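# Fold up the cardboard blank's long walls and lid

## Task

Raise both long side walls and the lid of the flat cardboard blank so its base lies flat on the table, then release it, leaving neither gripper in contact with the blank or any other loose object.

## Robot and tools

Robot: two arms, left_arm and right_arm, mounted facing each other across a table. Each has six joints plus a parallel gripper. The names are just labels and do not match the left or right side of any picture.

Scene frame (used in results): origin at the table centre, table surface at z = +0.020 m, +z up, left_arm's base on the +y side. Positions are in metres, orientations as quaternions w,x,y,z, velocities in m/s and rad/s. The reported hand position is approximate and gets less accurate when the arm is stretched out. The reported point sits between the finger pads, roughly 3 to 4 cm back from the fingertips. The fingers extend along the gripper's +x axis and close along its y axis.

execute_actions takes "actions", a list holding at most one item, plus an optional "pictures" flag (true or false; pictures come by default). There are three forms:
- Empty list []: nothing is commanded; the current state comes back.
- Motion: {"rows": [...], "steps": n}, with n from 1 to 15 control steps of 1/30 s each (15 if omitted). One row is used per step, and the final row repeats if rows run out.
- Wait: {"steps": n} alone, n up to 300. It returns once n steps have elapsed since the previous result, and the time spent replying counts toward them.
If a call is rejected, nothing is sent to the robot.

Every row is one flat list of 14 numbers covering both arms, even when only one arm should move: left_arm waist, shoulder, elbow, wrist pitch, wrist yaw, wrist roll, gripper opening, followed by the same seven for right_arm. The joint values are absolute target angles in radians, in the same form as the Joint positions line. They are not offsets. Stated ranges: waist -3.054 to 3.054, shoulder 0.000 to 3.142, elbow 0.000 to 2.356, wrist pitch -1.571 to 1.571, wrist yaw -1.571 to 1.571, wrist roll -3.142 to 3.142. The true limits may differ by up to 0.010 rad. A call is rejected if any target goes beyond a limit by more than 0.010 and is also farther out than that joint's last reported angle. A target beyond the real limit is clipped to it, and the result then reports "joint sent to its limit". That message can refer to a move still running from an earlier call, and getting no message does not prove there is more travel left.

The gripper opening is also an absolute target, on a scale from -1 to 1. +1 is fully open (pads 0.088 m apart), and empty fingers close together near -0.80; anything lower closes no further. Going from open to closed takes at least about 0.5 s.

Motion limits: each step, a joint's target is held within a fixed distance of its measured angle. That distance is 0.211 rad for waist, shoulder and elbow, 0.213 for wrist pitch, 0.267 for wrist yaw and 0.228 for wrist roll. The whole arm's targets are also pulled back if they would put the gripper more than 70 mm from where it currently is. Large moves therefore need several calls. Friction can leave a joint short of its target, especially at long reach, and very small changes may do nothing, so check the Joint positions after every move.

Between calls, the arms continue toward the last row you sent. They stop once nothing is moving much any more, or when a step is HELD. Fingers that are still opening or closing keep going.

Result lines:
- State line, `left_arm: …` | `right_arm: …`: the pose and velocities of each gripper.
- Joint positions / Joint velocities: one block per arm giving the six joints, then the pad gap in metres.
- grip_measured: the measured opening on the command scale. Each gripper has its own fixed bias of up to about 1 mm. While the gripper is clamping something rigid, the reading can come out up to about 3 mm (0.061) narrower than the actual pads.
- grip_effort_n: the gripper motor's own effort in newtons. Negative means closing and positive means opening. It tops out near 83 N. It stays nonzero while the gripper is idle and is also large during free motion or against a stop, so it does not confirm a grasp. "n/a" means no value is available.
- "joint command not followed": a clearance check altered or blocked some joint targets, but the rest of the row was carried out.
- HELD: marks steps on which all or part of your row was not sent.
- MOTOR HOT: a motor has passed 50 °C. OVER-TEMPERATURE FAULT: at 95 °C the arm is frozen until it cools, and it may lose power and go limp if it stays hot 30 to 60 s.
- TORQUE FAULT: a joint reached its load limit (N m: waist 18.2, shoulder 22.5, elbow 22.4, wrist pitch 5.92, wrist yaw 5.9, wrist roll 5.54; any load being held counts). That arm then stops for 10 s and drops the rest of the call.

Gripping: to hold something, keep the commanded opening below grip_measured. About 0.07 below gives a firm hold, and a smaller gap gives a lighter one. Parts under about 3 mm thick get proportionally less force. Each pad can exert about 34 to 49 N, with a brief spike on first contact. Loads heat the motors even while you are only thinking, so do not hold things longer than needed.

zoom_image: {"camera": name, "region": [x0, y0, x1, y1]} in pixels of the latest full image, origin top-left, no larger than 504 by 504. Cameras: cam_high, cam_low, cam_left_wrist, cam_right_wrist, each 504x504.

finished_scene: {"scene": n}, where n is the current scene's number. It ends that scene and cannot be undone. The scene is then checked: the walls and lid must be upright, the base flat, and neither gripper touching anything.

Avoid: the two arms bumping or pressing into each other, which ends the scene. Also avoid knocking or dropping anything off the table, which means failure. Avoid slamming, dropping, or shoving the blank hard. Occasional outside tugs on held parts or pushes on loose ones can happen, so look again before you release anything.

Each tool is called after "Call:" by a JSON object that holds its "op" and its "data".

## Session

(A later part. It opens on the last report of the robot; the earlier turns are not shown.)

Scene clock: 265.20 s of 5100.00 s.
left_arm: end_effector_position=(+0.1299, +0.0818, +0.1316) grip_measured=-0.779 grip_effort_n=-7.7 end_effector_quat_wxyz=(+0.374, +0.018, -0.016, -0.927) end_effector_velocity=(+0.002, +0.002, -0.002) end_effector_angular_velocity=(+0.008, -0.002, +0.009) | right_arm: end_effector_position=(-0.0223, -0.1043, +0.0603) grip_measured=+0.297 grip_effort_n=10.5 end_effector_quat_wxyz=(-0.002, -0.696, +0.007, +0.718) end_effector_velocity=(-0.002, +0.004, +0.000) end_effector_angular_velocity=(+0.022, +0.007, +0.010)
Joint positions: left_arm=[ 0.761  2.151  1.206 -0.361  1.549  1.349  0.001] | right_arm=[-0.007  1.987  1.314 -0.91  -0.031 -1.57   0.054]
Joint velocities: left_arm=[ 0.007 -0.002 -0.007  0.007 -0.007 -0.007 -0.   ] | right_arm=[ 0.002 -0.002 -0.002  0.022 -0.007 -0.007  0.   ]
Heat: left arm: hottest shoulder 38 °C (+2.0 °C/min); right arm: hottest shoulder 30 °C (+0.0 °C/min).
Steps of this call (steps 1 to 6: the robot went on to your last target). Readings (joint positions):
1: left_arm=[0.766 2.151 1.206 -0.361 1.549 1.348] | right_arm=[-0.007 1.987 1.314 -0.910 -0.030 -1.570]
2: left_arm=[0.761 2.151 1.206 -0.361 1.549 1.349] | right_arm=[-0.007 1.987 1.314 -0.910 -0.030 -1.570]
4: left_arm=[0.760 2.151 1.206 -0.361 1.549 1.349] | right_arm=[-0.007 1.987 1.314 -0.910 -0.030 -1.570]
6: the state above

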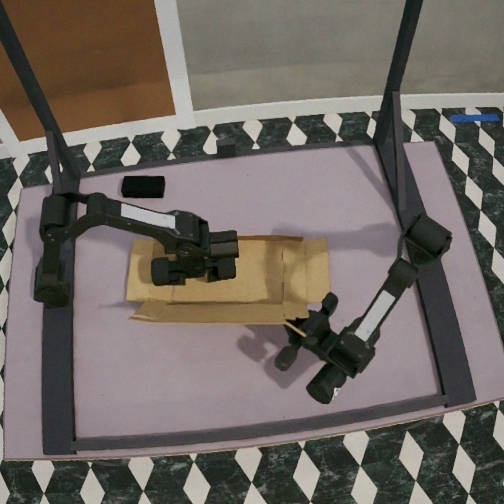

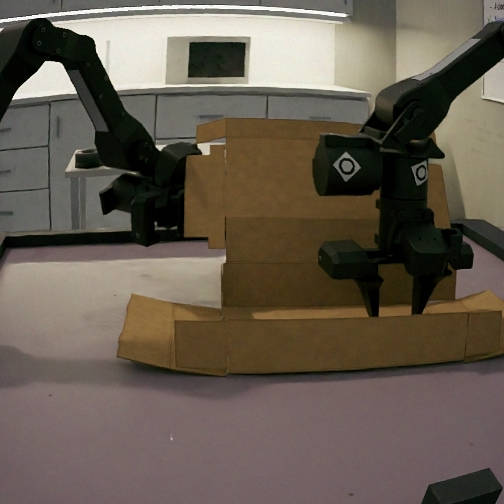

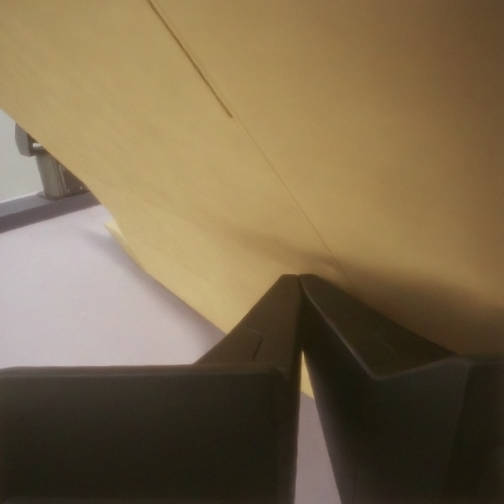

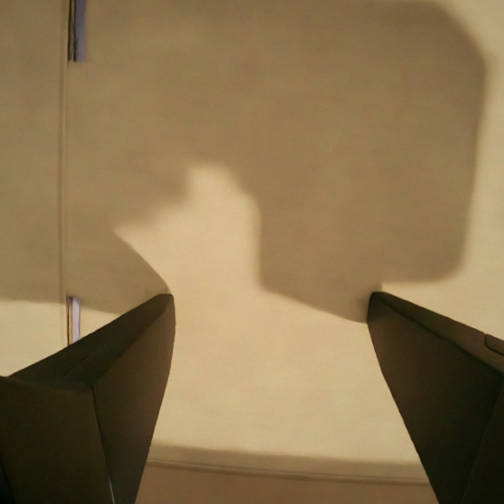

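Call:
{"op": "execute_actions", "data": {"actions": [{"rows":[[1.0,2.15,1.2,-0.37,1.55,1.34,-0.78,0,2.0,1.305,-0.9,0,-1.57,0.3],[1.0,2.15,1.2,-0.37,1.55,1.34,-0.78,0,2.0,1.305,-0.9,0,-1.57,0.3],[1.0,2.15,1.2,-0.37,1.55,1.34,-0.78,0,2.0,1.305,-0.9,0,-1.57,0.3],[1.1,2.15,1.2,-0.37,1.55,1.34,-0.78,0.04,1.9,1.25,-0.7,0,-1.57,-0.78],[1.1,2.15,1.2,-0.37,1.55,1.34,-0.78,0.04,1.9,1.25,-0.7,0,-1.57,-0.78],[1.1,2.15,1.2,-0.37,1.55,1.34,-0.78,0.04,1.9,1.25,-0.7,0,-1.57,-0.78],[1.1,2.15,1.2,-0.37,1.55,1.34,-0.78,0.04,1.9,1.25,-0.7,0,-1.57,-0.78],[1.1,2.15,1.2,-0.37,1.55,1.34,-0.78,0.04,1.9,1.19,-0.434,0,-1.57,-0.78]]}], "pictures": false}}

Call:
{"op": "execute_actions", "data": {"actions": [{"rows":[[1.1,2.15,1.2,1.445,1.3,0,-0.78,0.04,1.94,1.19,-0.434,0,-1.57,-0.78]]}], "pictures": false}}

Call:
{"op": "execute_actions", "data": {"actions": [{"rows":[[1.1,2.185,0.74,1.445,0.7,0,-0.78,0.04,1.99,1.19,-0.434,0,-1.57,-0.78]]}], "pictures": false}}

Call:
{"op": "execute_actions", "data": {"actions": [{"steps":12}], "pictures": false}}

Call:
{"op": "execute_actions", "data": {"actions": [{"rows":[[0.75,2.185,0.74,1.445,0.7,0,-0.78,0.04,1.99,1.19,-0.434,0,-1.57,-0.78]]}]}}

Scene clock: 280.23 s of 5100.00 s.
left_arm: end_effector_position=(+0.2461, +0.1540, +0.1309) grip_measured=-0.779 grip_effort_n=-8.1 end_effector_quat_wxyz=(+0.526, +0.017, -0.007, -0.851) end_effector_velocity=(-0.034, -0.029, -0.001) end_effector_angular_velocity=(+0.013, +0.010, -0.108) | right_arm: end_effector_position=(-0.0363, -0.0385, +0.0763) grip_measured=-0.754 grip_effort_n=-14.2 end_effector_quat_wxyz=(+0.128, -0.689, -0.155, +0.696) end_effector_velocity=(-0.003, +0.034, +0.007) end_effector_angular_velocity=(+0.198, +0.011, +0.012)
Joint positions: left_arm=[ 1.102  2.151  1.204 -0.369  1.548  1.344  0.001] | right_arm=[ 0.038  1.914  1.204 -0.457 -0.002 -1.57   0.002]
Joint velocities: left_arm=[-0.11  -0.002 -0.002 -0.007 -0.007 -0.007  0.   ] | right_arm=[ 0.002 -0.002 -0.046  0.242 -0.007 -0.007 -0.018]
Heat: left arm: hottest shoulder 39 °C (+3.0 °C/min); right arm: hottest shoulder 30 °C (+0.0 °C/min).
Steps of this call (steps 1 to 30: the robot went on to your last target; steps 31 to 110: nothing new was sent; then 10.87 s passed at rest; steps 111 to 125: all 15 steps of this action). Readings (joint positions):
111: left_arm=[0.773 2.151 1.206 -0.362 1.543 1.349] | right_arm=[-0.005 1.987 1.314 -0.909 -0.027 -1.570]
112: left_arm=[0.802 2.151 1.206 -0.367 1.541 1.347] | right_arm=[-0.003 1.987 1.314 -0.902 -0.013 -1.570]
114: left_arm=[0.891 2.151 1.204 -0.369 1.544 1.345] | right_arm=[0.000 1.972 1.302 -0.867 -0.006 -1.570]
118: left_arm=[1.077 2.151 1.204 -0.369 1.548 1.344] | right_arm=[0.030 1.924 1.257 -0.693 -0.002 -1.570]
125: the state above

Scene clock: 280.73 s of 5100.00 s.
left_arm: end_effector_position=(+0.3191, +0.1211, +0.1575) grip_measured=-0.779 grip_effort_n=-8.1 end_effector_quat_wxyz=(+0.623, +0.033, +0.040, -0.781) end_effector_velocity=(+0.066, -0.035, +0.178) end_effector_angular_velocity=(-0.388, +0.269, +0.201) | right_arm: end_effector_position=(-0.0363, -0.0367, +0.0719) grip_measured=-0.777 grip_effort_n=-17.4 end_effector_quat_wxyz=(+0.130, -0.689, -0.157, +0.696) end_effector_velocity=(+0.000, -0.005, -0.004) end_effector_angular_velocity=(-0.027, +0.009, -0.006)
Joint positions: left_arm=[1.098 2.151 1.2   0.556 1.303 0.361 0.001] | right_arm=[ 0.038  1.925  1.198 -0.435 -0.002 -1.57   0.001]
Joint velocities: left_arm=[-0.002 -0.002 -0.002  1.795 -0.007 -1.927 -0.   ] | right_arm=[-0.002  0.002 -0.002 -0.022 -0.007  0.007 -0.   ]
Heat: left arm: hottest shoulder 39 °C (+3.0 °C/min); right arm: hottest shoulder 30 °C (+0.0 °C/min).
Steps of this call (steps 1 to 15: all 15 steps of this action). Readings (joint positions):
1: left_arm=[1.099 2.151 1.201 -0.321 1.495 1.286] | right_arm=[0.038 1.914 1.202 -0.451 -0.002 -1.570]
2: left_arm=[1.096 2.151 1.200 -0.254 1.429 1.218] | right_arm=[0.038 1.915 1.201 -0.446 -0.002 -1.570]
4: left_arm=[1.096 2.151 1.200 -0.131 1.360 1.086] | right_arm=[0.038 1.918 1.201 -0.440 -0.002 -1.570]
8: left_arm=[1.098 2.151 1.200 0.121 1.317 0.822] | right_arm=[0.038 1.923 1.198 -0.437 -0.002 -1.570]
15: the state above

Scene clock: 281.23 s of 5100.00 s.
left_arm: end_effector_position=(+0.3337, +0.1675, +0.1193) grip_measured=-0.779 grip_effort_n=-8.1 end_effector_quat_wxyz=(+0.831, +0.001, +0.012, -0.556) end_effector_velocity=(+0.013, +0.002, +0.086) end_effector_angular_velocity=(-0.229, -0.369, +0.089) | right_arm: end_effector_position=(-0.0363, -0.0369, +0.0592) grip_measured=-0.777 grip_effort_n=-17.4 end_effector_quat_wxyz=(+0.121, -0.691, -0.148, +0.697) end_effector_velocity=(-0.002, -0.005, -0.002) end_effector_angular_velocity=(-0.022, +0.003, +0.012)
Joint positions: left_arm=[1.099 2.182 0.75  1.405 0.708 0.007 0.001] | right_arm=[ 0.038  1.961  1.201 -0.427 -0.002 -1.57   0.001]
Joint velocities: left_arm=[-0.007 -0.007 -0.002  0.462 -0.095 -0.051 -0.   ] | right_arm=[ 0.002 -0.002 -0.002 -0.022 -0.007 -0.007 -0.001]
Heat: left arm: hottest shoulder 39 °C (+3.1 °C/min); right arm: hottest shoulder 30 °C (+0.0 °C/min).
Steps of this call (steps 1 to 15: all 15 steps of this action). Readings (joint positions):
1: left_arm=[1.097 2.151 1.164 0.630 1.234 0.296] | right_arm=[0.038 1.933 1.198 -0.435 -0.002 -1.570]
2: left_arm=[1.097 2.143 1.115 0.698 1.153 0.231] | right_arm=[0.038 1.941 1.198 -0.430 -0.002 -1.570]
4: left_arm=[1.097 2.146 1.005 0.820 0.998 0.116] | right_arm=[0.038 1.957 1.198 -0.432 -0.002 -1.570]
8: left_arm=[1.099 2.176 0.810 1.071 0.777 0.036] | right_arm=[0.038 1.960 1.201 -0.428 -0.002 -1.570]
15: the state above

Scene clock: 281.63 s of 5100.00 s.
left_arm: end_effector_position=(+0.3334, +0.1683, +0.1250) grip_measured=-0.779 grip_effort_n=-8.1 end_effector_quat_wxyz=(+0.833, +0.002, -0.004, -0.554) end_effector_velocity=(-0.000, -0.000, +0.007) end_effector_angular_velocity=(-0.020, -0.026, +0.005) | right_arm: end_effector_position=(-0.0363, -0.0369, +0.0592) grip_measured=-0.777 grip_effort_n=-17.4 end_effector_quat_wxyz=(+0.121, -0.691, -0.148, +0.697) end_effector_velocity=(+0.002, -0.002, -0.002) end_effector_angular_velocity=(-0.013, +0.009, -0.011)
Joint positions: left_arm=[1.099 2.182 0.745 1.443 0.703 0.005 0.001] | right_arm=[ 0.038  1.961  1.201 -0.427 -0.002 -1.57   0.001]
Joint velocities: left_arm=[-0.002 -0.002 -0.002  0.037 -0.007 -0.007 -0.   ] | right_arm=[-0.007  0.002 -0.002 -0.007 -0.007  0.007  0.   ]
Heat: left arm: hottest shoulder 39 °C (+3.1 °C/min); right arm: hottest shoulder 30 °C (+0.0 °C/min).
Steps of this call (steps 1 to 12: the robot went on to your last target). Readings (joint positions):
1: left_arm=[1.099 2.182 0.750 1.416 0.706 0.007] | right_arm=[0.038 1.961 1.201 -0.427 -0.002 -1.570]
2: left_arm=[1.099 2.182 0.749 1.421 0.705 0.006] | right_arm=[0.038 1.961 1.201 -0.427 -0.002 -1.570]
4: left_arm=[1.099 2.182 0.745 1.432 0.704 0.005] | right_arm=[0.038 1.961 1.201 -0.427 -0.002 -1.570]
8: left_arm=[1.099 2.182 0.745 1.441 0.703 0.005] | right_arm=[0.038 1.961 1.201 -0.427 -0.002 -1.570]
12: the state above

Scene clock: 282.13 s of 5100.00 s.
left_arm: end_effector_position=(+0.2139, +0.0651, +0.1250) grip_measured=-0.779 grip_effort_n=-8.6 end_effector_quat_wxyz=(+0.725, +0.001, -0.004, -0.689) end_effector_velocity=(+0.015, +0.010, -0.003) end_effector_angular_velocity=(+0.009, +0.016, +0.034) | right_arm: end_effector_position=(-0.0363, -0.0369, +0.0592) grip_measured=-0.777 grip_effort_n=-17.4 end_effector_quat_wxyz=(+0.121, -0.691, -0.148, +0.697) end_effector_velocity=(-0.002, +0.001, +0.001) end_effector_angular_velocity=(+0.007, +0.004, +0.012)
Joint positions: left_arm=[0.751 2.182 0.745 1.443 0.7   0.004 0.001] | right_arm=[ 0.038  1.961  1.201 -0.427 -0.002 -1.57   0.001]
Joint velocities: left_arm=[ 0.042  0.002 -0.002 -0.007  0.007 -0.007 -0.   ] | right_arm=[ 0.002 -0.002 -0.002  0.007 -0.007 -0.007  0.   ]
Heat: left arm: hottest shoulder 39 °C (+3.0 °C/min); right arm: hottest shoulder 30 °C (+0.0 °C/min).
Steps of this call (steps 1 to 15: all 15 steps of this action). Readings (joint positions):
1: left_arm=[1.088 2.182 0.745 1.443 0.692 0.004] | right_arm=[0.038 1.961 1.201 -0.427 -0.002 -1.570]
2: left_arm=[1.058 2.182 0.745 1.443 0.689 0.004] | right_arm=[0.038 1.961 1.201 -0.427 -0.002 -1.570]
4: left_arm=[0.971 2.182 0.745 1.443 0.693 0.004] | right_arm=[0.038 1.961 1.201 -0.427 -0.002 -1.570]
8: left_arm=[0.790 2.182 0.745 1.443 0.703 0.004] | right_arm=[0.038 1.961 1.201 -0.427 -0.002 -1.570]
15: the state above

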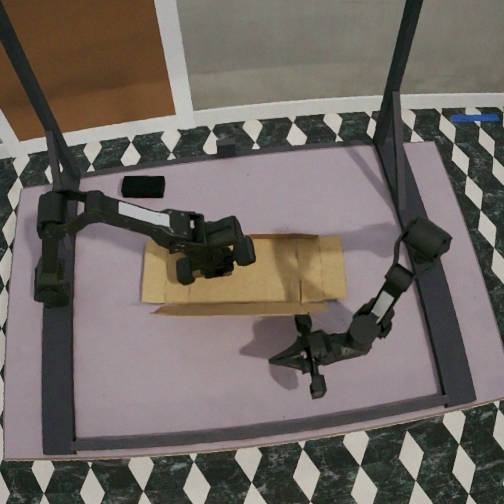

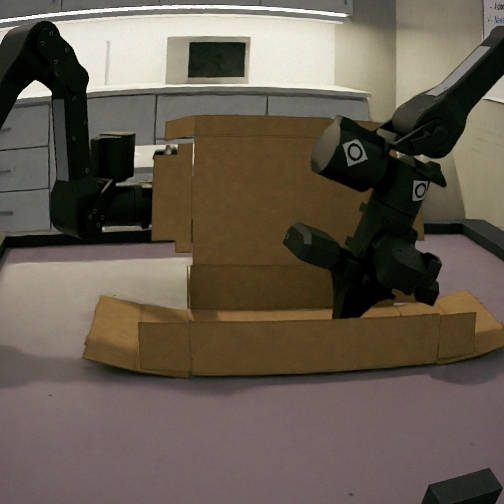

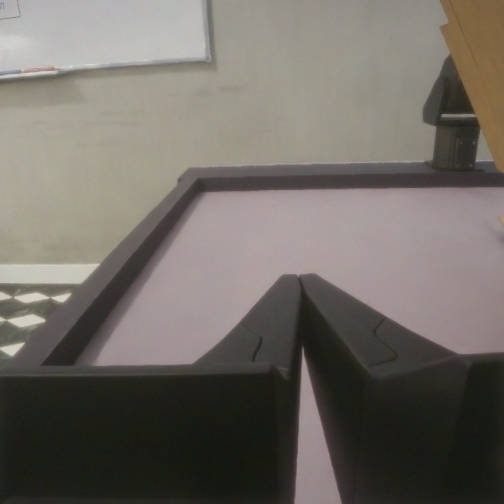

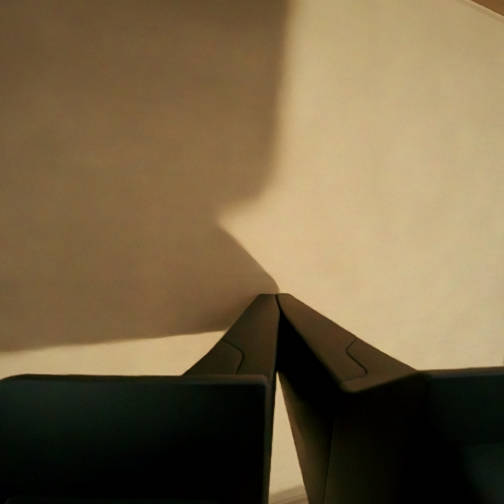

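Call:
{"op": "execute_actions", "data": {"actions": [{"rows":[[0.78,2.16,0.74,1.42,0.9,-1.57,-0.78,0.04,1.995,1.19,-0.434,0,-1.57,-0.78]]}], "pictures": false}}

Call:
{"op": "execute_actions", "data": {"actions": [{"steps":12}], "pictures": false}}

Call:
{"op": "execute_actions", "data": {"actions": [{"rows":[[0.74,2.16,0.74,1.42,0.9,-1.57,-0.78,0.04,1.995,1.19,-0.434,0,-1.57,-0.78],[0.72,2.16,0.74,1.42,0.9,-1.57,-0.78,0.04,1.995,1.19,-0.434,0,-1.57,-0.78],[0.7,2.16,0.74,1.42,0.9,-1.57,-0.78,0.04,1.995,1.19,-0.434,0,-1.57,-0.78],[0.68,2.16,0.74,1.42,0.9,-1.57,-0.78,0.04,1.995,1.19,-0.434,0,-1.57,-0.78],[0.66,2.16,0.74,1.42,0.9,-1.57,-0.78,0.04,1.995,1.19,-0.434,0,-1.57,-0.78],[0.64,2.16,0.74,1.42,0.9,-1.57,-0.78,0.04,1.995,1.19,-0.434,0,-1.57,-0.78],[0.62,2.16,0.74,1.42,0.9,-1.57,-0.78,0.04,1.995,1.19,-0.434,0,-1.57,-0.78],[0.6,2.16,0.74,1.42,0.9,-1.57,-0.78,0.04,1.995,1.19,-0.434,0,-1.57,-0.78],[0.58,2.16,0.74,1.42,0.9,-1.57,-0.78,0.04,1.995,1.19,-0.434,0,-1.57,-0.78],[0.56,2.16,0.74,1.42,0.9,-1.57,-0.78,0.04,1.995,1.19,-0.434,0,-1.57,-0.78],[0.54,2.16,0.74,1.42,0.9,-1.57,-0.78,0.04,1.995,1.19,-0.434,0,-1.57,-0.78],[0.52,2.16,0.74,1.42,0.9,-1.57,-0.78,0.04,1.995,1.19,-0.434,0,-1.57,-0.78]]}], "pictures": false}}

Call:
{"op": "execute_actions", "data": {"actions": [{"steps":8}]}}

Scene clock: 300.30 s of 5100.00 s.
left_arm: end_effector_position=(+0.1952, +0.0724, +0.1242) grip_measured=-0.778 grip_effort_n=-9.1 end_effector_quat_wxyz=(+0.587, -0.312, +0.355, -0.657) end_effector_velocity=(-0.005, +0.000, -0.003) end_effector_angular_velocity=(+0.243, +1.958, -0.013) | right_arm: end_effector_position=(-0.0363, -0.0367, +0.0589) grip_measured=-0.777 grip_effort_n=-17.0 end_effector_quat_wxyz=(+0.121, -0.691, -0.148, +0.697) end_effector_velocity=(-0.002, -0.001, +0.001) end_effector_angular_velocity=(-0.003, +0.018, +0.013)
Joint positions: left_arm=[ 0.779  2.174  0.744  1.421  0.896 -0.977  0.001] | right_arm=[ 0.038  1.962  1.202 -0.427 -0.002 -1.57   0.001]
Joint velocities: left_arm=[-0.002 -0.002 -0.002 -0.022  0.022 -1.956 -0.   ] | right_arm=[-0.002 -0.002  0.002 -0.007 -0.022 -0.007  0.   ]
Heat: left arm: hottest shoulder 38 °C (+1.0 °C/min); right arm: hottest shoulder 30 °C (+0.0 °C/min).
Steps of this call (steps 1 to 15: the robot went on to your last target; steps 16 to 530: nothing new was sent; steps 531 to 545: all 15 steps of this action). Readings (joint positions):
531: left_arm=[0.756 2.182 0.745 1.440 0.746 -0.054] | right_arm=[0.038 1.961 1.201 -0.427 -0.002 -1.570]
532: left_arm=[0.762 2.180 0.744 1.434 0.796 -0.121] | right_arm=[0.038 1.961 1.201 -0.427 -0.002 -1.570]
534: left_arm=[0.771 2.179 0.744 1.426 0.848 -0.252] | right_arm=[0.038 1.961 1.201 -0.427 -0.002 -1.570]
538: left_arm=[0.779 2.176 0.744 1.422 0.885 -0.516] | right_arm=[0.038 1.961 1.202 -0.427 -0.002 -1.570]
545: the state above

Scene clock: 300.70 s of 5100.00 s.
left_arm: end_effector_position=(+0.1949, +0.0724, +0.1257) grip_measured=-0.778 grip_effort_n=-9.1 end_effector_quat_wxyz=(+0.476, -0.463, +0.524, -0.534) end_effector_velocity=(+0.002, -0.001, -0.001) end_effector_angular_velocity=(+0.037, +0.274, +0.021) | right_arm: end_effector_position=(-0.0363, -0.0366, +0.0590) grip_measured=-0.777 grip_effort_n=-17.0 end_effector_quat_wxyz=(+0.121, -0.691, -0.148, +0.697) end_effector_velocity=(+0.002, -0.001, -0.001) end_effector_angular_velocity=(+0.002, +0.010, -0.011)
Joint positions: left_arm=[ 0.779  2.17   0.744  1.421  0.898 -1.543  0.001] | right_arm=[ 0.038  1.962  1.202 -0.427 -0.002 -1.57   0.001]
Joint velocities: left_arm=[-0.002 -0.002 -0.002 -0.007 -0.022 -0.271  0.   ] | right_arm=[-0.007 -0.002 -0.007  0.007 -0.007  0.007 -0.   ]
Heat: left arm: hottest shoulder 38 °C (+1.0 °C/min); right arm: hottest shoulder 30 °C (+0.0 °C/min).
Steps of this call (steps 1 to 12: the robot went on to your last target). Readings (joint positions):
1: left_arm=[0.779 2.174 0.744 1.421 0.896 -1.043] | right_arm=[0.038 1.962 1.202 -0.427 -0.002 -1.570]
2: left_arm=[0.779 2.174 0.744 1.421 0.896 -1.108] | right_arm=[0.038 1.962 1.202 -0.427 -0.002 -1.570]
4: left_arm=[0.779 2.171 0.744 1.422 0.897 -1.240] | right_arm=[0.038 1.962 1.202 -0.427 -0.002 -1.570]
8: left_arm=[0.779 2.170 0.744 1.421 0.898 -1.471] | right_arm=[0.038 1.962 1.202 -0.427 -0.002 -1.570]
12: the state above

Scene clock: 301.20 s of 5100.00 s.
left_arm: end_effector_position=(+0.0950, +0.0317, +0.1256) grip_measured=-0.778 grip_effort_n=-9.1 end_effector_quat_wxyz=(+0.402, -0.401, +0.584, -0.581) end_effector_velocity=(-0.098, -0.027, -0.005) end_effector_angular_velocity=(+0.026, +0.020, -0.225) | right_arm: end_effector_position=(-0.0365, -0.0367, +0.0590) grip_measured=-0.777 grip_effort_n=-17.0 end_effector_quat_wxyz=(+0.121, -0.691, -0.148, +0.697) end_effector_velocity=(+0.000, -0.004, -0.004) end_effector_angular_velocity=(-0.017, +0.003, +0.007)
Joint positions: left_arm=[ 0.534  2.17   0.744  1.42   0.897 -1.568  0.001] | right_arm=[ 0.039  1.962  1.202 -0.427 -0.002 -1.57   0.001]
Joint velocities: left_arm=[-0.232  0.002 -0.002 -0.022 -0.007 -0.007 -0.   ] | right_arm=[-0.002  0.002 -0.007 -0.007 -0.007 -0.007  0.   ]
Heat: left arm: hottest shoulder 38 °C (+1.0 °C/min); right arm: hottest shoulder 30 °C (+0.0 °C/min).
Steps of this call (steps 1 to 15: all 15 steps of this action). Readings (joint positions):
1: left_arm=[0.777 2.170 0.744 1.421 0.897 -1.550] | right_arm=[0.038 1.962 1.202 -0.427 -0.002 -1.570]
2: left_arm=[0.769 2.170 0.744 1.421 0.897 -1.555] | right_arm=[0.038 1.962 1.202 -0.427 -0.002 -1.570]
4: left_arm=[0.738 2.170 0.744 1.421 0.897 -1.560] | right_arm=[0.039 1.962 1.202 -0.427 -0.002 -1.570]
8: left_arm=[0.652 2.170 0.744 1.420 0.897 -1.566] | right_arm=[0.039 1.962 1.202 -0.427 -0.002 -1.570]
15: the state above

Scene clock: 301.47 s of 5100.00 s.
left_arm: end_effector_position=(+0.0916, +0.0308, +0.1256) grip_measured=-0.778 grip_effort_n=-9.1 end_effector_quat_wxyz=(+0.400, -0.398, +0.585, -0.582) end_effector_velocity=(+0.000, -0.002, -0.002) end_effector_angular_velocity=(+0.014, +0.024, +0.015) | right_arm: end_effector_position=(-0.0366, -0.0367, +0.0590) grip_measured=-0.777 grip_effort_n=-17.4 end_effector_quat_wxyz=(+0.121, -0.691, -0.148, +0.697) end_effector_velocity=(+0.002, +0.001, +0.001) end_effector_angular_velocity=(+0.008, -0.015, +0.015)
Joint positions: left_arm=[ 0.526  2.17   0.744  1.42   0.897 -1.569  0.001] | right_arm=[ 0.039  1.962  1.202 -0.427 -0.002 -1.57   0.001]
Joint velocities: left_arm=[-0.007  0.002  0.002 -0.007 -0.022 -0.022 -0.   ] | right_arm=[-0.002 -0.002 -0.002  0.007  0.007 -0.022 -0.   ]
Heat: left arm: hottest shoulder 38 °C (+1.0 °C/min); right arm: hottest shoulder 30 °C (+0.0 °C/min).
Steps of this call (steps 1 to 8: the robot went on to your last target). Readings (joint positions):
1: left_arm=[0.528 2.170 0.744 1.420 0.897 -1.568] | right_arm=[0.039 1.962 1.202 -0.427 -0.002 -1.570]
2: left_arm=[0.526 2.170 0.744 1.420 0.897 -1.568] | right_arm=[0.039 1.962 1.202 -0.427 -0.002 -1.570]
4: left_arm=[0.526 2.170 0.744 1.420 0.897 -1.568] | right_arm=[0.039 1.962 1.202 -0.427 -0.002 -1.570]
8: the state above

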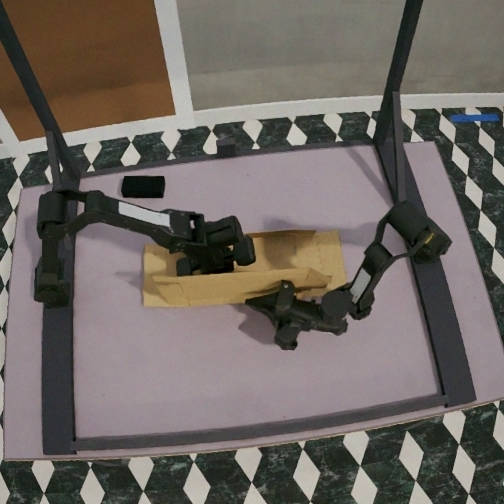

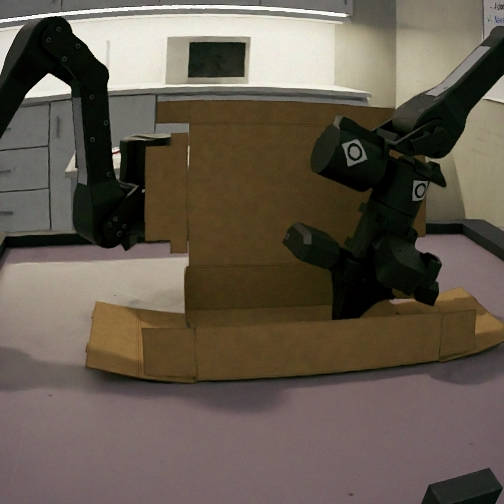

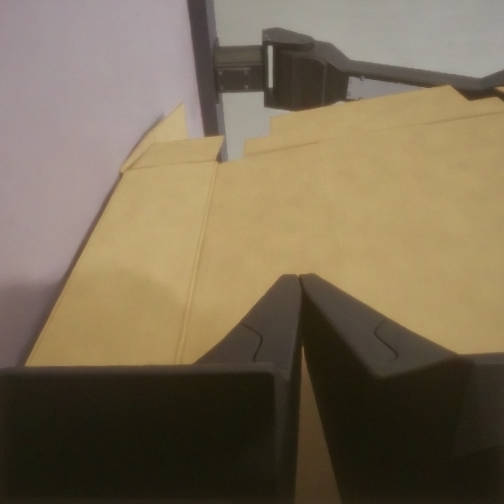

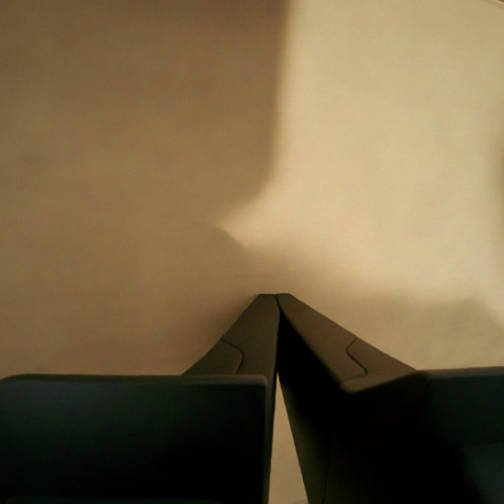

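Near vertical; push more using yaw.

Call:
{"op": "execute_actions", "data": {"actions": [{"rows":[[0.52,2.16,0.74,1.42,0.93,-1.57,-0.78,0.04,1.995,1.19,-0.434,0,-1.57,-0.78],[0.52,2.16,0.74,1.42,0.96,-1.57,-0.78,0.04,1.995,1.19,-0.434,0,-1.57,-0.78],[0.52,2.16,0.74,1.42,0.99,-1.57,-0.78,0.04,1.995,1.19,-0.434,0,-1.57,-0.78],[0.52,2.16,0.74,1.42,1.02,-1.57,-0.78,0.04,1.995,1.19,-0.434,0,-1.57,-0.78],[0.52,2.16,0.74,1.42,1.05,-1.57,-0.78,0.04,1.995,1.19,-0.434,0,-1.57,-0.78],[0.52,2.16,0.74,1.42,1.08,-1.57,-0.78,0.04,1.995,1.19,-0.434,0,-1.57,-0.78],[0.52,2.16,0.74,1.42,1.11,-1.57,-0.78,0.04,1.995,1.19,-0.434,0,-1.57,-0.78],[0.52,2.16,0.74,1.42,1.14,-1.57,-0.78,0.04,1.995,1.19,-0.434,0,-1.57,-0.78]]}]}}

Call:
{"op": "execute_actions", "data": {"actions": [{"rows":[[0.8,2.16,0.74,1.42,0.9,-1.57,-0.78,0.04,1.98,1.19,-0.434,0,-1.57,-0.78]]}]}}

Scene clock: 312.63 s of 5100.00 s.
left_arm: end_effector_position=(+0.0632, +0.0468, +0.1258) grip_measured=-0.778 grip_effort_n=-9.1 end_effector_quat_wxyz=(+0.332, -0.332, +0.626, -0.623) end_effector_velocity=(-0.004, +0.004, -0.001) end_effector_angular_velocity=(+0.002, -0.002, -0.034) | right_arm: end_effector_position=(-0.0399, -0.0366, +0.0590) grip_measured=-0.777 grip_effort_n=-17.4 end_effector_quat_wxyz=(+0.119, -0.689, -0.151, +0.699) end_effector_velocity=(+0.000, -0.004, -0.002) end_effector_angular_velocity=(-0.012, +0.003, +0.007)
Joint positions: left_arm=[ 0.529  2.17   0.744  1.42   1.122 -1.569  0.001] | right_arm=[ 0.045  1.962  1.202 -0.427 -0.006 -1.57   0.001]
Joint velocities: left_arm=[ 0.002 -0.002 -0.002 -0.007  0.037  0.007 -0.   ] | right_arm=[-0.002 -0.002 -0.007 -0.007 -0.007 -0.007 -0.   ]
Heat: left arm: hottest shoulder 39 °C (+2.0 °C/min); right arm: hottest shoulder 30 °C (+0.0 °C/min).
Steps of this call (steps 1 to 15: the robot went on to your last target; steps 16 to 90: nothing new was sent; then 7.67 s passed at rest; steps 91 to 105: all 15 steps of this action). Readings (joint positions):
91: left_arm=[0.526 2.170 0.744 1.420 0.902 -1.569] | right_arm=[0.039 1.962 1.202 -0.427 -0.002 -1.570]
92: left_arm=[0.526 2.170 0.744 1.420 0.916 -1.569] | right_arm=[0.039 1.962 1.202 -0.427 -0.002 -1.570]
94: left_arm=[0.526 2.170 0.744 1.420 0.959 -1.569] | right_arm=[0.039 1.962 1.202 -0.427 -0.002 -1.570]
98: left_arm=[0.527 2.170 0.744 1.420 1.059 -1.569] | right_arm=[0.041 1.962 1.202 -0.427 -0.004 -1.570]
105: the state above

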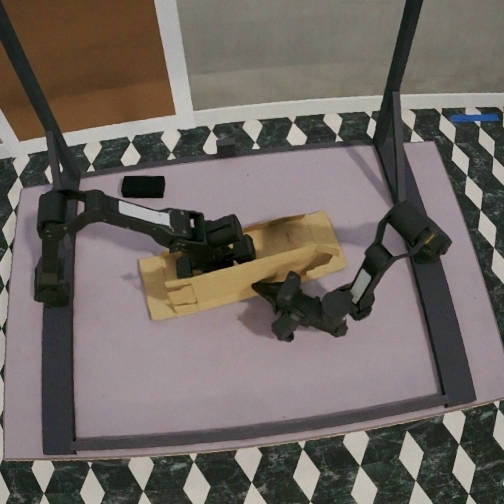

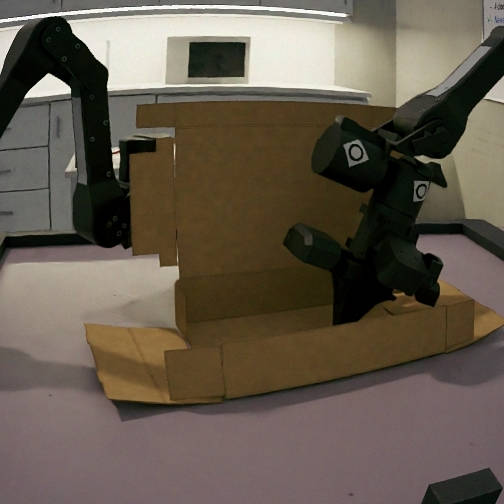

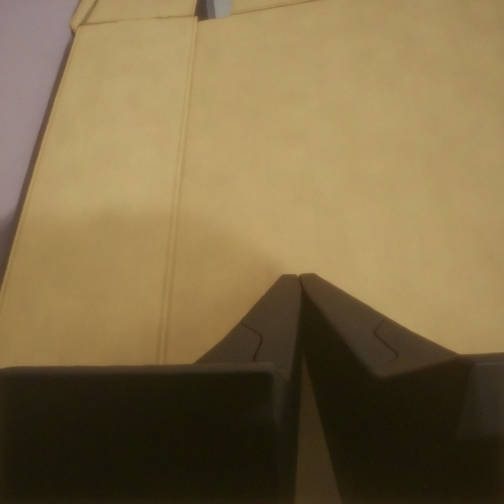

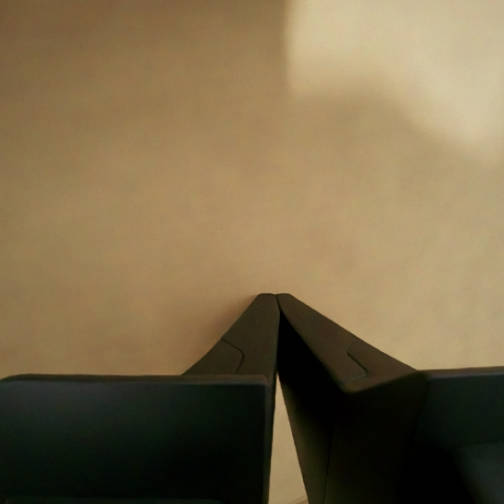

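Scene clock: 313.13 s of 5100.00 s.
left_arm: end_effector_position=(+0.2018, +0.0774, +0.1252) grip_measured=-0.778 grip_effort_n=-9.1 end_effector_quat_wxyz=(+0.474, -0.473, +0.528, -0.523) end_effector_velocity=(-0.005, -0.005, -0.001) end_effector_angular_velocity=(+0.004, -0.002, -0.000) | right_arm: end_effector_position=(-0.0399, -0.0366, +0.0590) grip_measured=-0.777 grip_effort_n=-17.4 end_effector_quat_wxyz=(+0.119, -0.689, -0.151, +0.699) end_effector_velocity=(+0.000, -0.004, -0.004) end_effector_angular_velocity=(-0.017, -0.002, +0.021)
Joint positions: left_arm=[ 0.8    2.17   0.742  1.42   0.905 -1.569  0.001] | right_arm=[ 0.045  1.962  1.202 -0.427 -0.006 -1.57   0.001]
Joint velocities: left_arm=[-0.022 -0.002 -0.002 -0.007 -0.022  0.007 -0.   ] | right_arm=[-0.002  0.002 -0.007 -0.007 -0.007 -0.022 -0.   ]
Heat: left arm: hottest shoulder 39 °C (+2.0 °C/min); right arm: hottest shoulder 30 °C (+0.0 °C/min).
Steps of this call (steps 1 to 15: all 15 steps of this action). Readings (joint positions):
1: left_arm=[0.538 2.170 0.743 1.420 1.101 -1.569] | right_arm=[0.045 1.962 1.202 -0.427 -0.006 -1.570]
2: left_arm=[0.563 2.170 0.742 1.420 1.063 -1.569] | right_arm=[0.045 1.962 1.202 -0.427 -0.006 -1.570]
4: left_arm=[0.642 2.170 0.742 1.420 0.998 -1.569] | right_arm=[0.045 1.962 1.202 -0.427 -0.006 -1.570]
8: left_arm=[0.789 2.170 0.742 1.420 0.918 -1.569] | right_arm=[0.045 1.962 1.202 -0.427 -0.006 -1.570]
15: the state above

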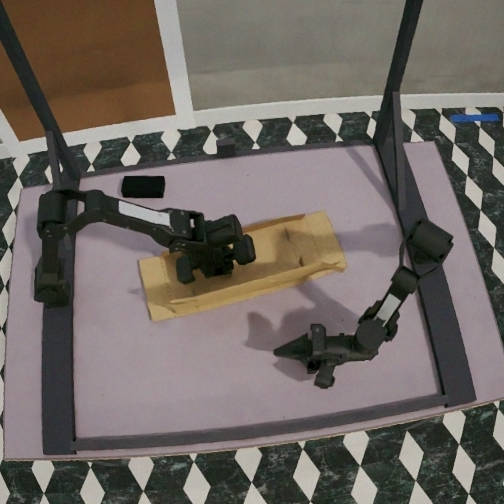

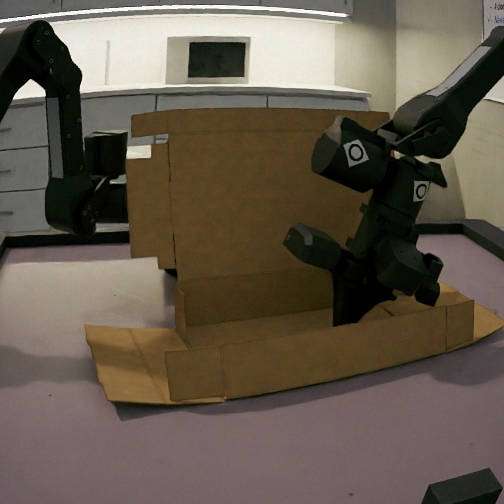

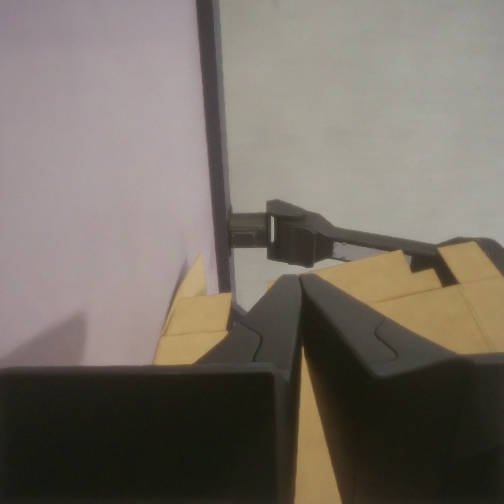

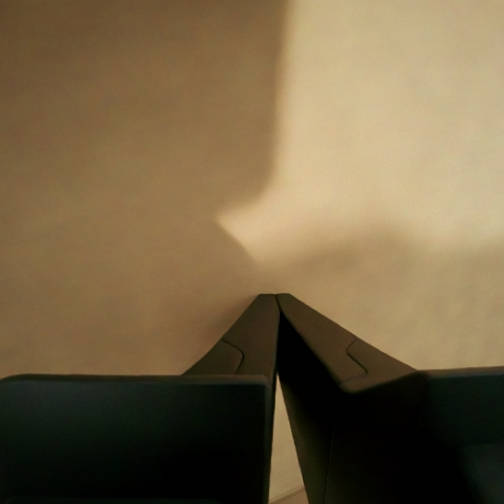

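Call:
{"op": "execute_actions", "data": {"actions": [{"rows":[[0.56,2.1,0.74,1.5,0.7,-1.57,-0.78,0.04,1.995,1.19,-0.434,0,-1.57,-0.78]]}], "pictures": false}}

Call:
{"op": "execute_actions", "data": {"actions": [{"rows":[[0.54,2.1,0.74,1.5,0.7,-1.57,-0.78,0.04,1.995,1.19,-0.434,0,-1.57,-0.78],[0.52,2.1,0.74,1.5,0.7,-1.57,-0.78,0.04,1.995,1.19,-0.434,0,-1.57,-0.78],[0.5,2.1,0.74,1.5,0.7,-1.57,-0.78,0.04,1.995,1.19,-0.434,0,-1.57,-0.78],[0.48,2.1,0.74,1.5,0.7,-1.57,-0.78,0.04,1.995,1.19,-0.434,0,-1.57,-0.78],[0.46,2.1,0.74,1.5,0.7,-1.57,-0.78,0.04,1.995,1.19,-0.434,0,-1.57,-0.78],[0.44,2.1,0.74,1.5,0.7,-1.57,-0.78,0.04,1.995,1.19,-0.434,0,-1.57,-0.78],[0.42,2.1,0.74,1.5,0.7,-1.57,-0.78,0.04,1.995,1.19,-0.434,0,-1.57,-0.78],[0.40,2.1,0.74,1.5,0.7,-1.57,-0.78,0.04,1.995,1.19,-0.434,0,-1.57,-0.78],[0.38,2.1,0.74,1.5,0.7,-1.57,-0.78,0.04,1.995,1.19,-0.434,0,-1.57,-0.78],[0.36,2.1,0.74,1.5,0.7,-1.57,-0.78,0.04,1.995,1.19,-0.434,0,-1.57,-0.78]]}], "pictures": false}}

Call:
{"op": "execute_actions", "data": {"actions": [{"steps":6}]}}

Scene clock: 330.33 s of 5100.00 s.
left_arm: end_effector_position=(+0.1338, +0.0295, +0.1656) grip_measured=-0.778 grip_effort_n=-9.1 end_effector_quat_wxyz=(+0.456, -0.469, +0.487, -0.580) end_effector_velocity=(+0.004, +0.000, -0.001) end_effector_angular_velocity=(+0.006, +0.014, +0.023) | right_arm: end_effector_position=(-0.0399, -0.0366, +0.0590) grip_measured=-0.777 grip_effort_n=-17.4 end_effector_quat_wxyz=(+0.119, -0.689, -0.151, +0.699) end_effector_velocity=(-0.002, +0.001, +0.001) end_effector_angular_velocity=(+0.007, +0.018, +0.013)
Joint positions: left_arm=[ 0.56   2.107  0.74   1.499  0.703 -1.569  0.001] | right_arm=[ 0.045  1.962  1.202 -0.427 -0.006 -1.57   0.001]
Joint velocities: left_arm=[ 0.002 -0.002 -0.002 -0.007 -0.022 -0.007 -0.   ] | right_arm=[-0.002 -0.002 -0.002  0.007 -0.022 -0.007 -0.   ]
Heat: left arm: hottest shoulder 40 °C (+2.0 °C/min); right arm: hottest shoulder 30 °C (+0.0 °C/min).
Steps of this call (steps 1 to 15: the robot went on to your last target; steps 16 to 90: nothing new was sent; then 13.70 s passed at rest; steps 91 to 105: all 15 steps of this action). Readings (joint positions):
91: left_arm=[0.785 2.164 0.741 1.430 0.851 -1.569] | right_arm=[0.045 1.962 1.202 -0.427 -0.006 -1.570]
92: left_arm=[0.750 2.160 0.740 1.446 0.805 -1.569] | right_arm=[0.045 1.962 1.202 -0.427 -0.006 -1.570]
94: left_arm=[0.658 2.139 0.740 1.474 0.758 -1.569] | right_arm=[0.045 1.962 1.202 -0.427 -0.006 -1.570]
98: left_arm=[0.552 2.108 0.740 1.496 0.723 -1.569] | right_arm=[0.045 1.962 1.202 -0.427 -0.006 -1.570]
105: the state above

Scene clock: 330.83 s of 5100.00 s.
left_arm: end_effector_position=(+0.0505, +0.0077, +0.1658) grip_measured=-0.778 grip_effort_n=-9.1 end_effector_quat_wxyz=(+0.400, -0.422, +0.528, -0.619) end_effector_velocity=(-0.002, -0.001, -0.001) end_effector_angular_velocity=(+0.009, +0.010, -0.001) | right_arm: end_effector_position=(-0.0399, -0.0366, +0.0590) grip_measured=-0.777 grip_effort_n=-17.4 end_effector_quat_wxyz=(+0.119, -0.689, -0.151, +0.699) end_effector_velocity=(-0.002, -0.002, -0.000) end_effector_angular_velocity=(-0.007, +0.004, +0.012)
Joint positions: left_arm=[ 0.369  2.107  0.74   1.499  0.695 -1.569  0.001] | right_arm=[ 0.045  1.962  1.202 -0.427 -0.006 -1.57   0.001]
Joint velocities: left_arm=[-0.007 -0.002 -0.002 -0.007 -0.007 -0.007 -0.   ] | right_arm=[ 0.002 -0.002 -0.002 -0.007 -0.007 -0.007 -0.   ]
Heat: left arm: hottest shoulder 40 °C (+2.0 °C/min); right arm: hottest shoulder 30 °C (+0.0 °C/min).
Steps of this call (steps 1 to 15: all 15 steps of this action). Readings (joint positions):
1: left_arm=[0.559 2.107 0.740 1.499 0.702 -1.569] | right_arm=[0.045 1.962 1.202 -0.427 -0.006 -1.570]
2: left_arm=[0.555 2.107 0.740 1.499 0.701 -1.569] | right_arm=[0.045 1.962 1.202 -0.427 -0.006 -1.570]
4: left_arm=[0.532 2.107 0.740 1.499 0.700 -1.569] | right_arm=[0.045 1.962 1.202 -0.427 -0.006 -1.570]
8: left_arm=[0.452 2.107 0.740 1.499 0.700 -1.569] | right_arm=[0.045 1.962 1.202 -0.427 -0.006 -1.570]
15: the state above

Scene clock: 331.03 s of 5100.00 s.
left_arm: end_effector_position=(+0.0507, +0.0077, +0.1658) grip_measured=-0.778 grip_effort_n=-9.1 end_effector_quat_wxyz=(+0.400, -0.423, +0.527, -0.619) end_effector_velocity=(-0.000, -0.000, -0.003) end_effector_angular_velocity=(+0.013, +0.012, +0.004) | right_arm: end_effector_position=(-0.0399, -0.0366, +0.0590) grip_measured=-0.777 grip_effort_n=-17.4 end_effector_quat_wxyz=(+0.119, -0.689, -0.151, +0.699) end_effector_velocity=(+0.000, -0.002, -0.000) end_effector_angular_velocity=(-0.007, +0.004, +0.007)
Joint positions: left_arm=[ 0.369  2.107  0.74   1.499  0.695 -1.569  0.001] | right_arm=[ 0.045  1.962  1.202 -0.427 -0.006 -1.57   0.001]
Joint velocities: left_arm=[-0.002  0.002 -0.002 -0.007 -0.007 -0.007  0.   ] | right_arm=[-0.002 -0.002 -0.002 -0.007 -0.007 -0.007 -0.   ]
Heat: left arm: hottest shoulder 40 °C (+2.0 °C/min); right arm: hottest shoulder 30 °C (+0.0 °C/min).
Steps of this call (steps 1 to 6: the robot went on to your last target). Readings (joint positions):
1: left_arm=[0.369 2.107 0.740 1.499 0.695 -1.569] | right_arm=[0.045 1.962 1.202 -0.427 -0.006 -1.570]
2: left_arm=[0.369 2.107 0.740 1.499 0.695 -1.569] | right_arm=[0.045 1.962 1.202 -0.427 -0.006 -1.570]
4: left_arm=[0.369 2.107 0.740 1.499 0.695 -1.569] | right_arm=[0.045 1.962 1.202 -0.427 -0.006 -1.570]
6: the state above

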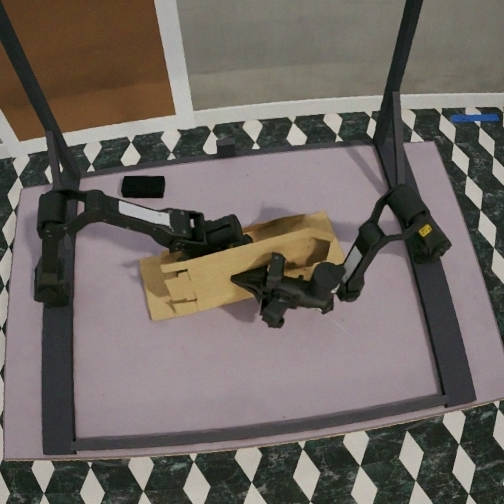

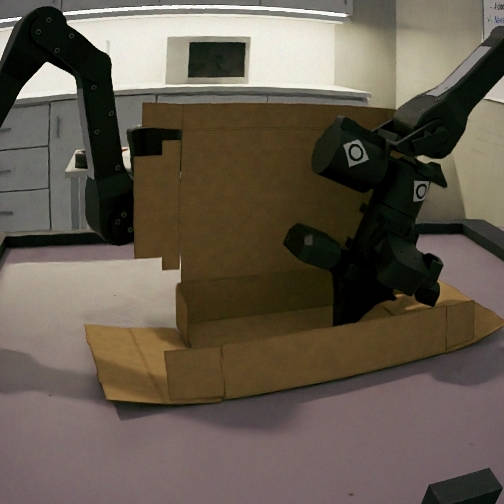

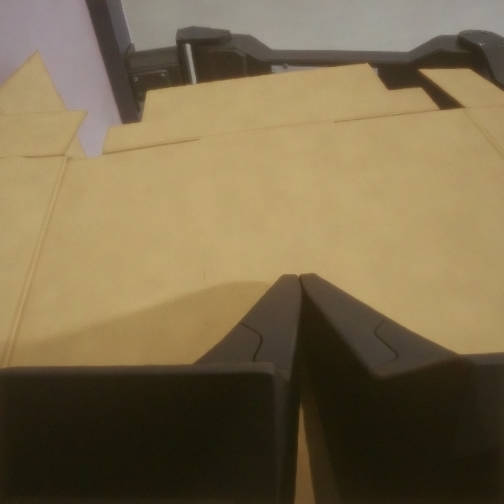

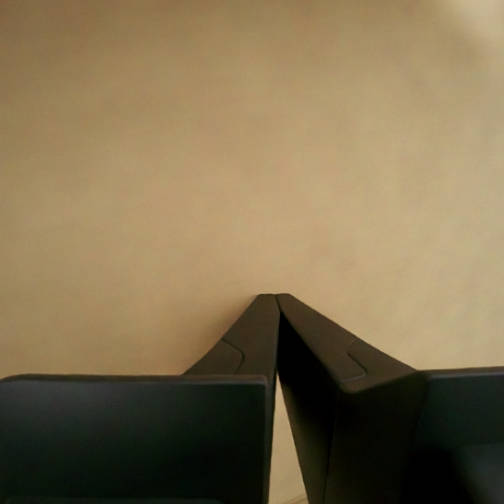

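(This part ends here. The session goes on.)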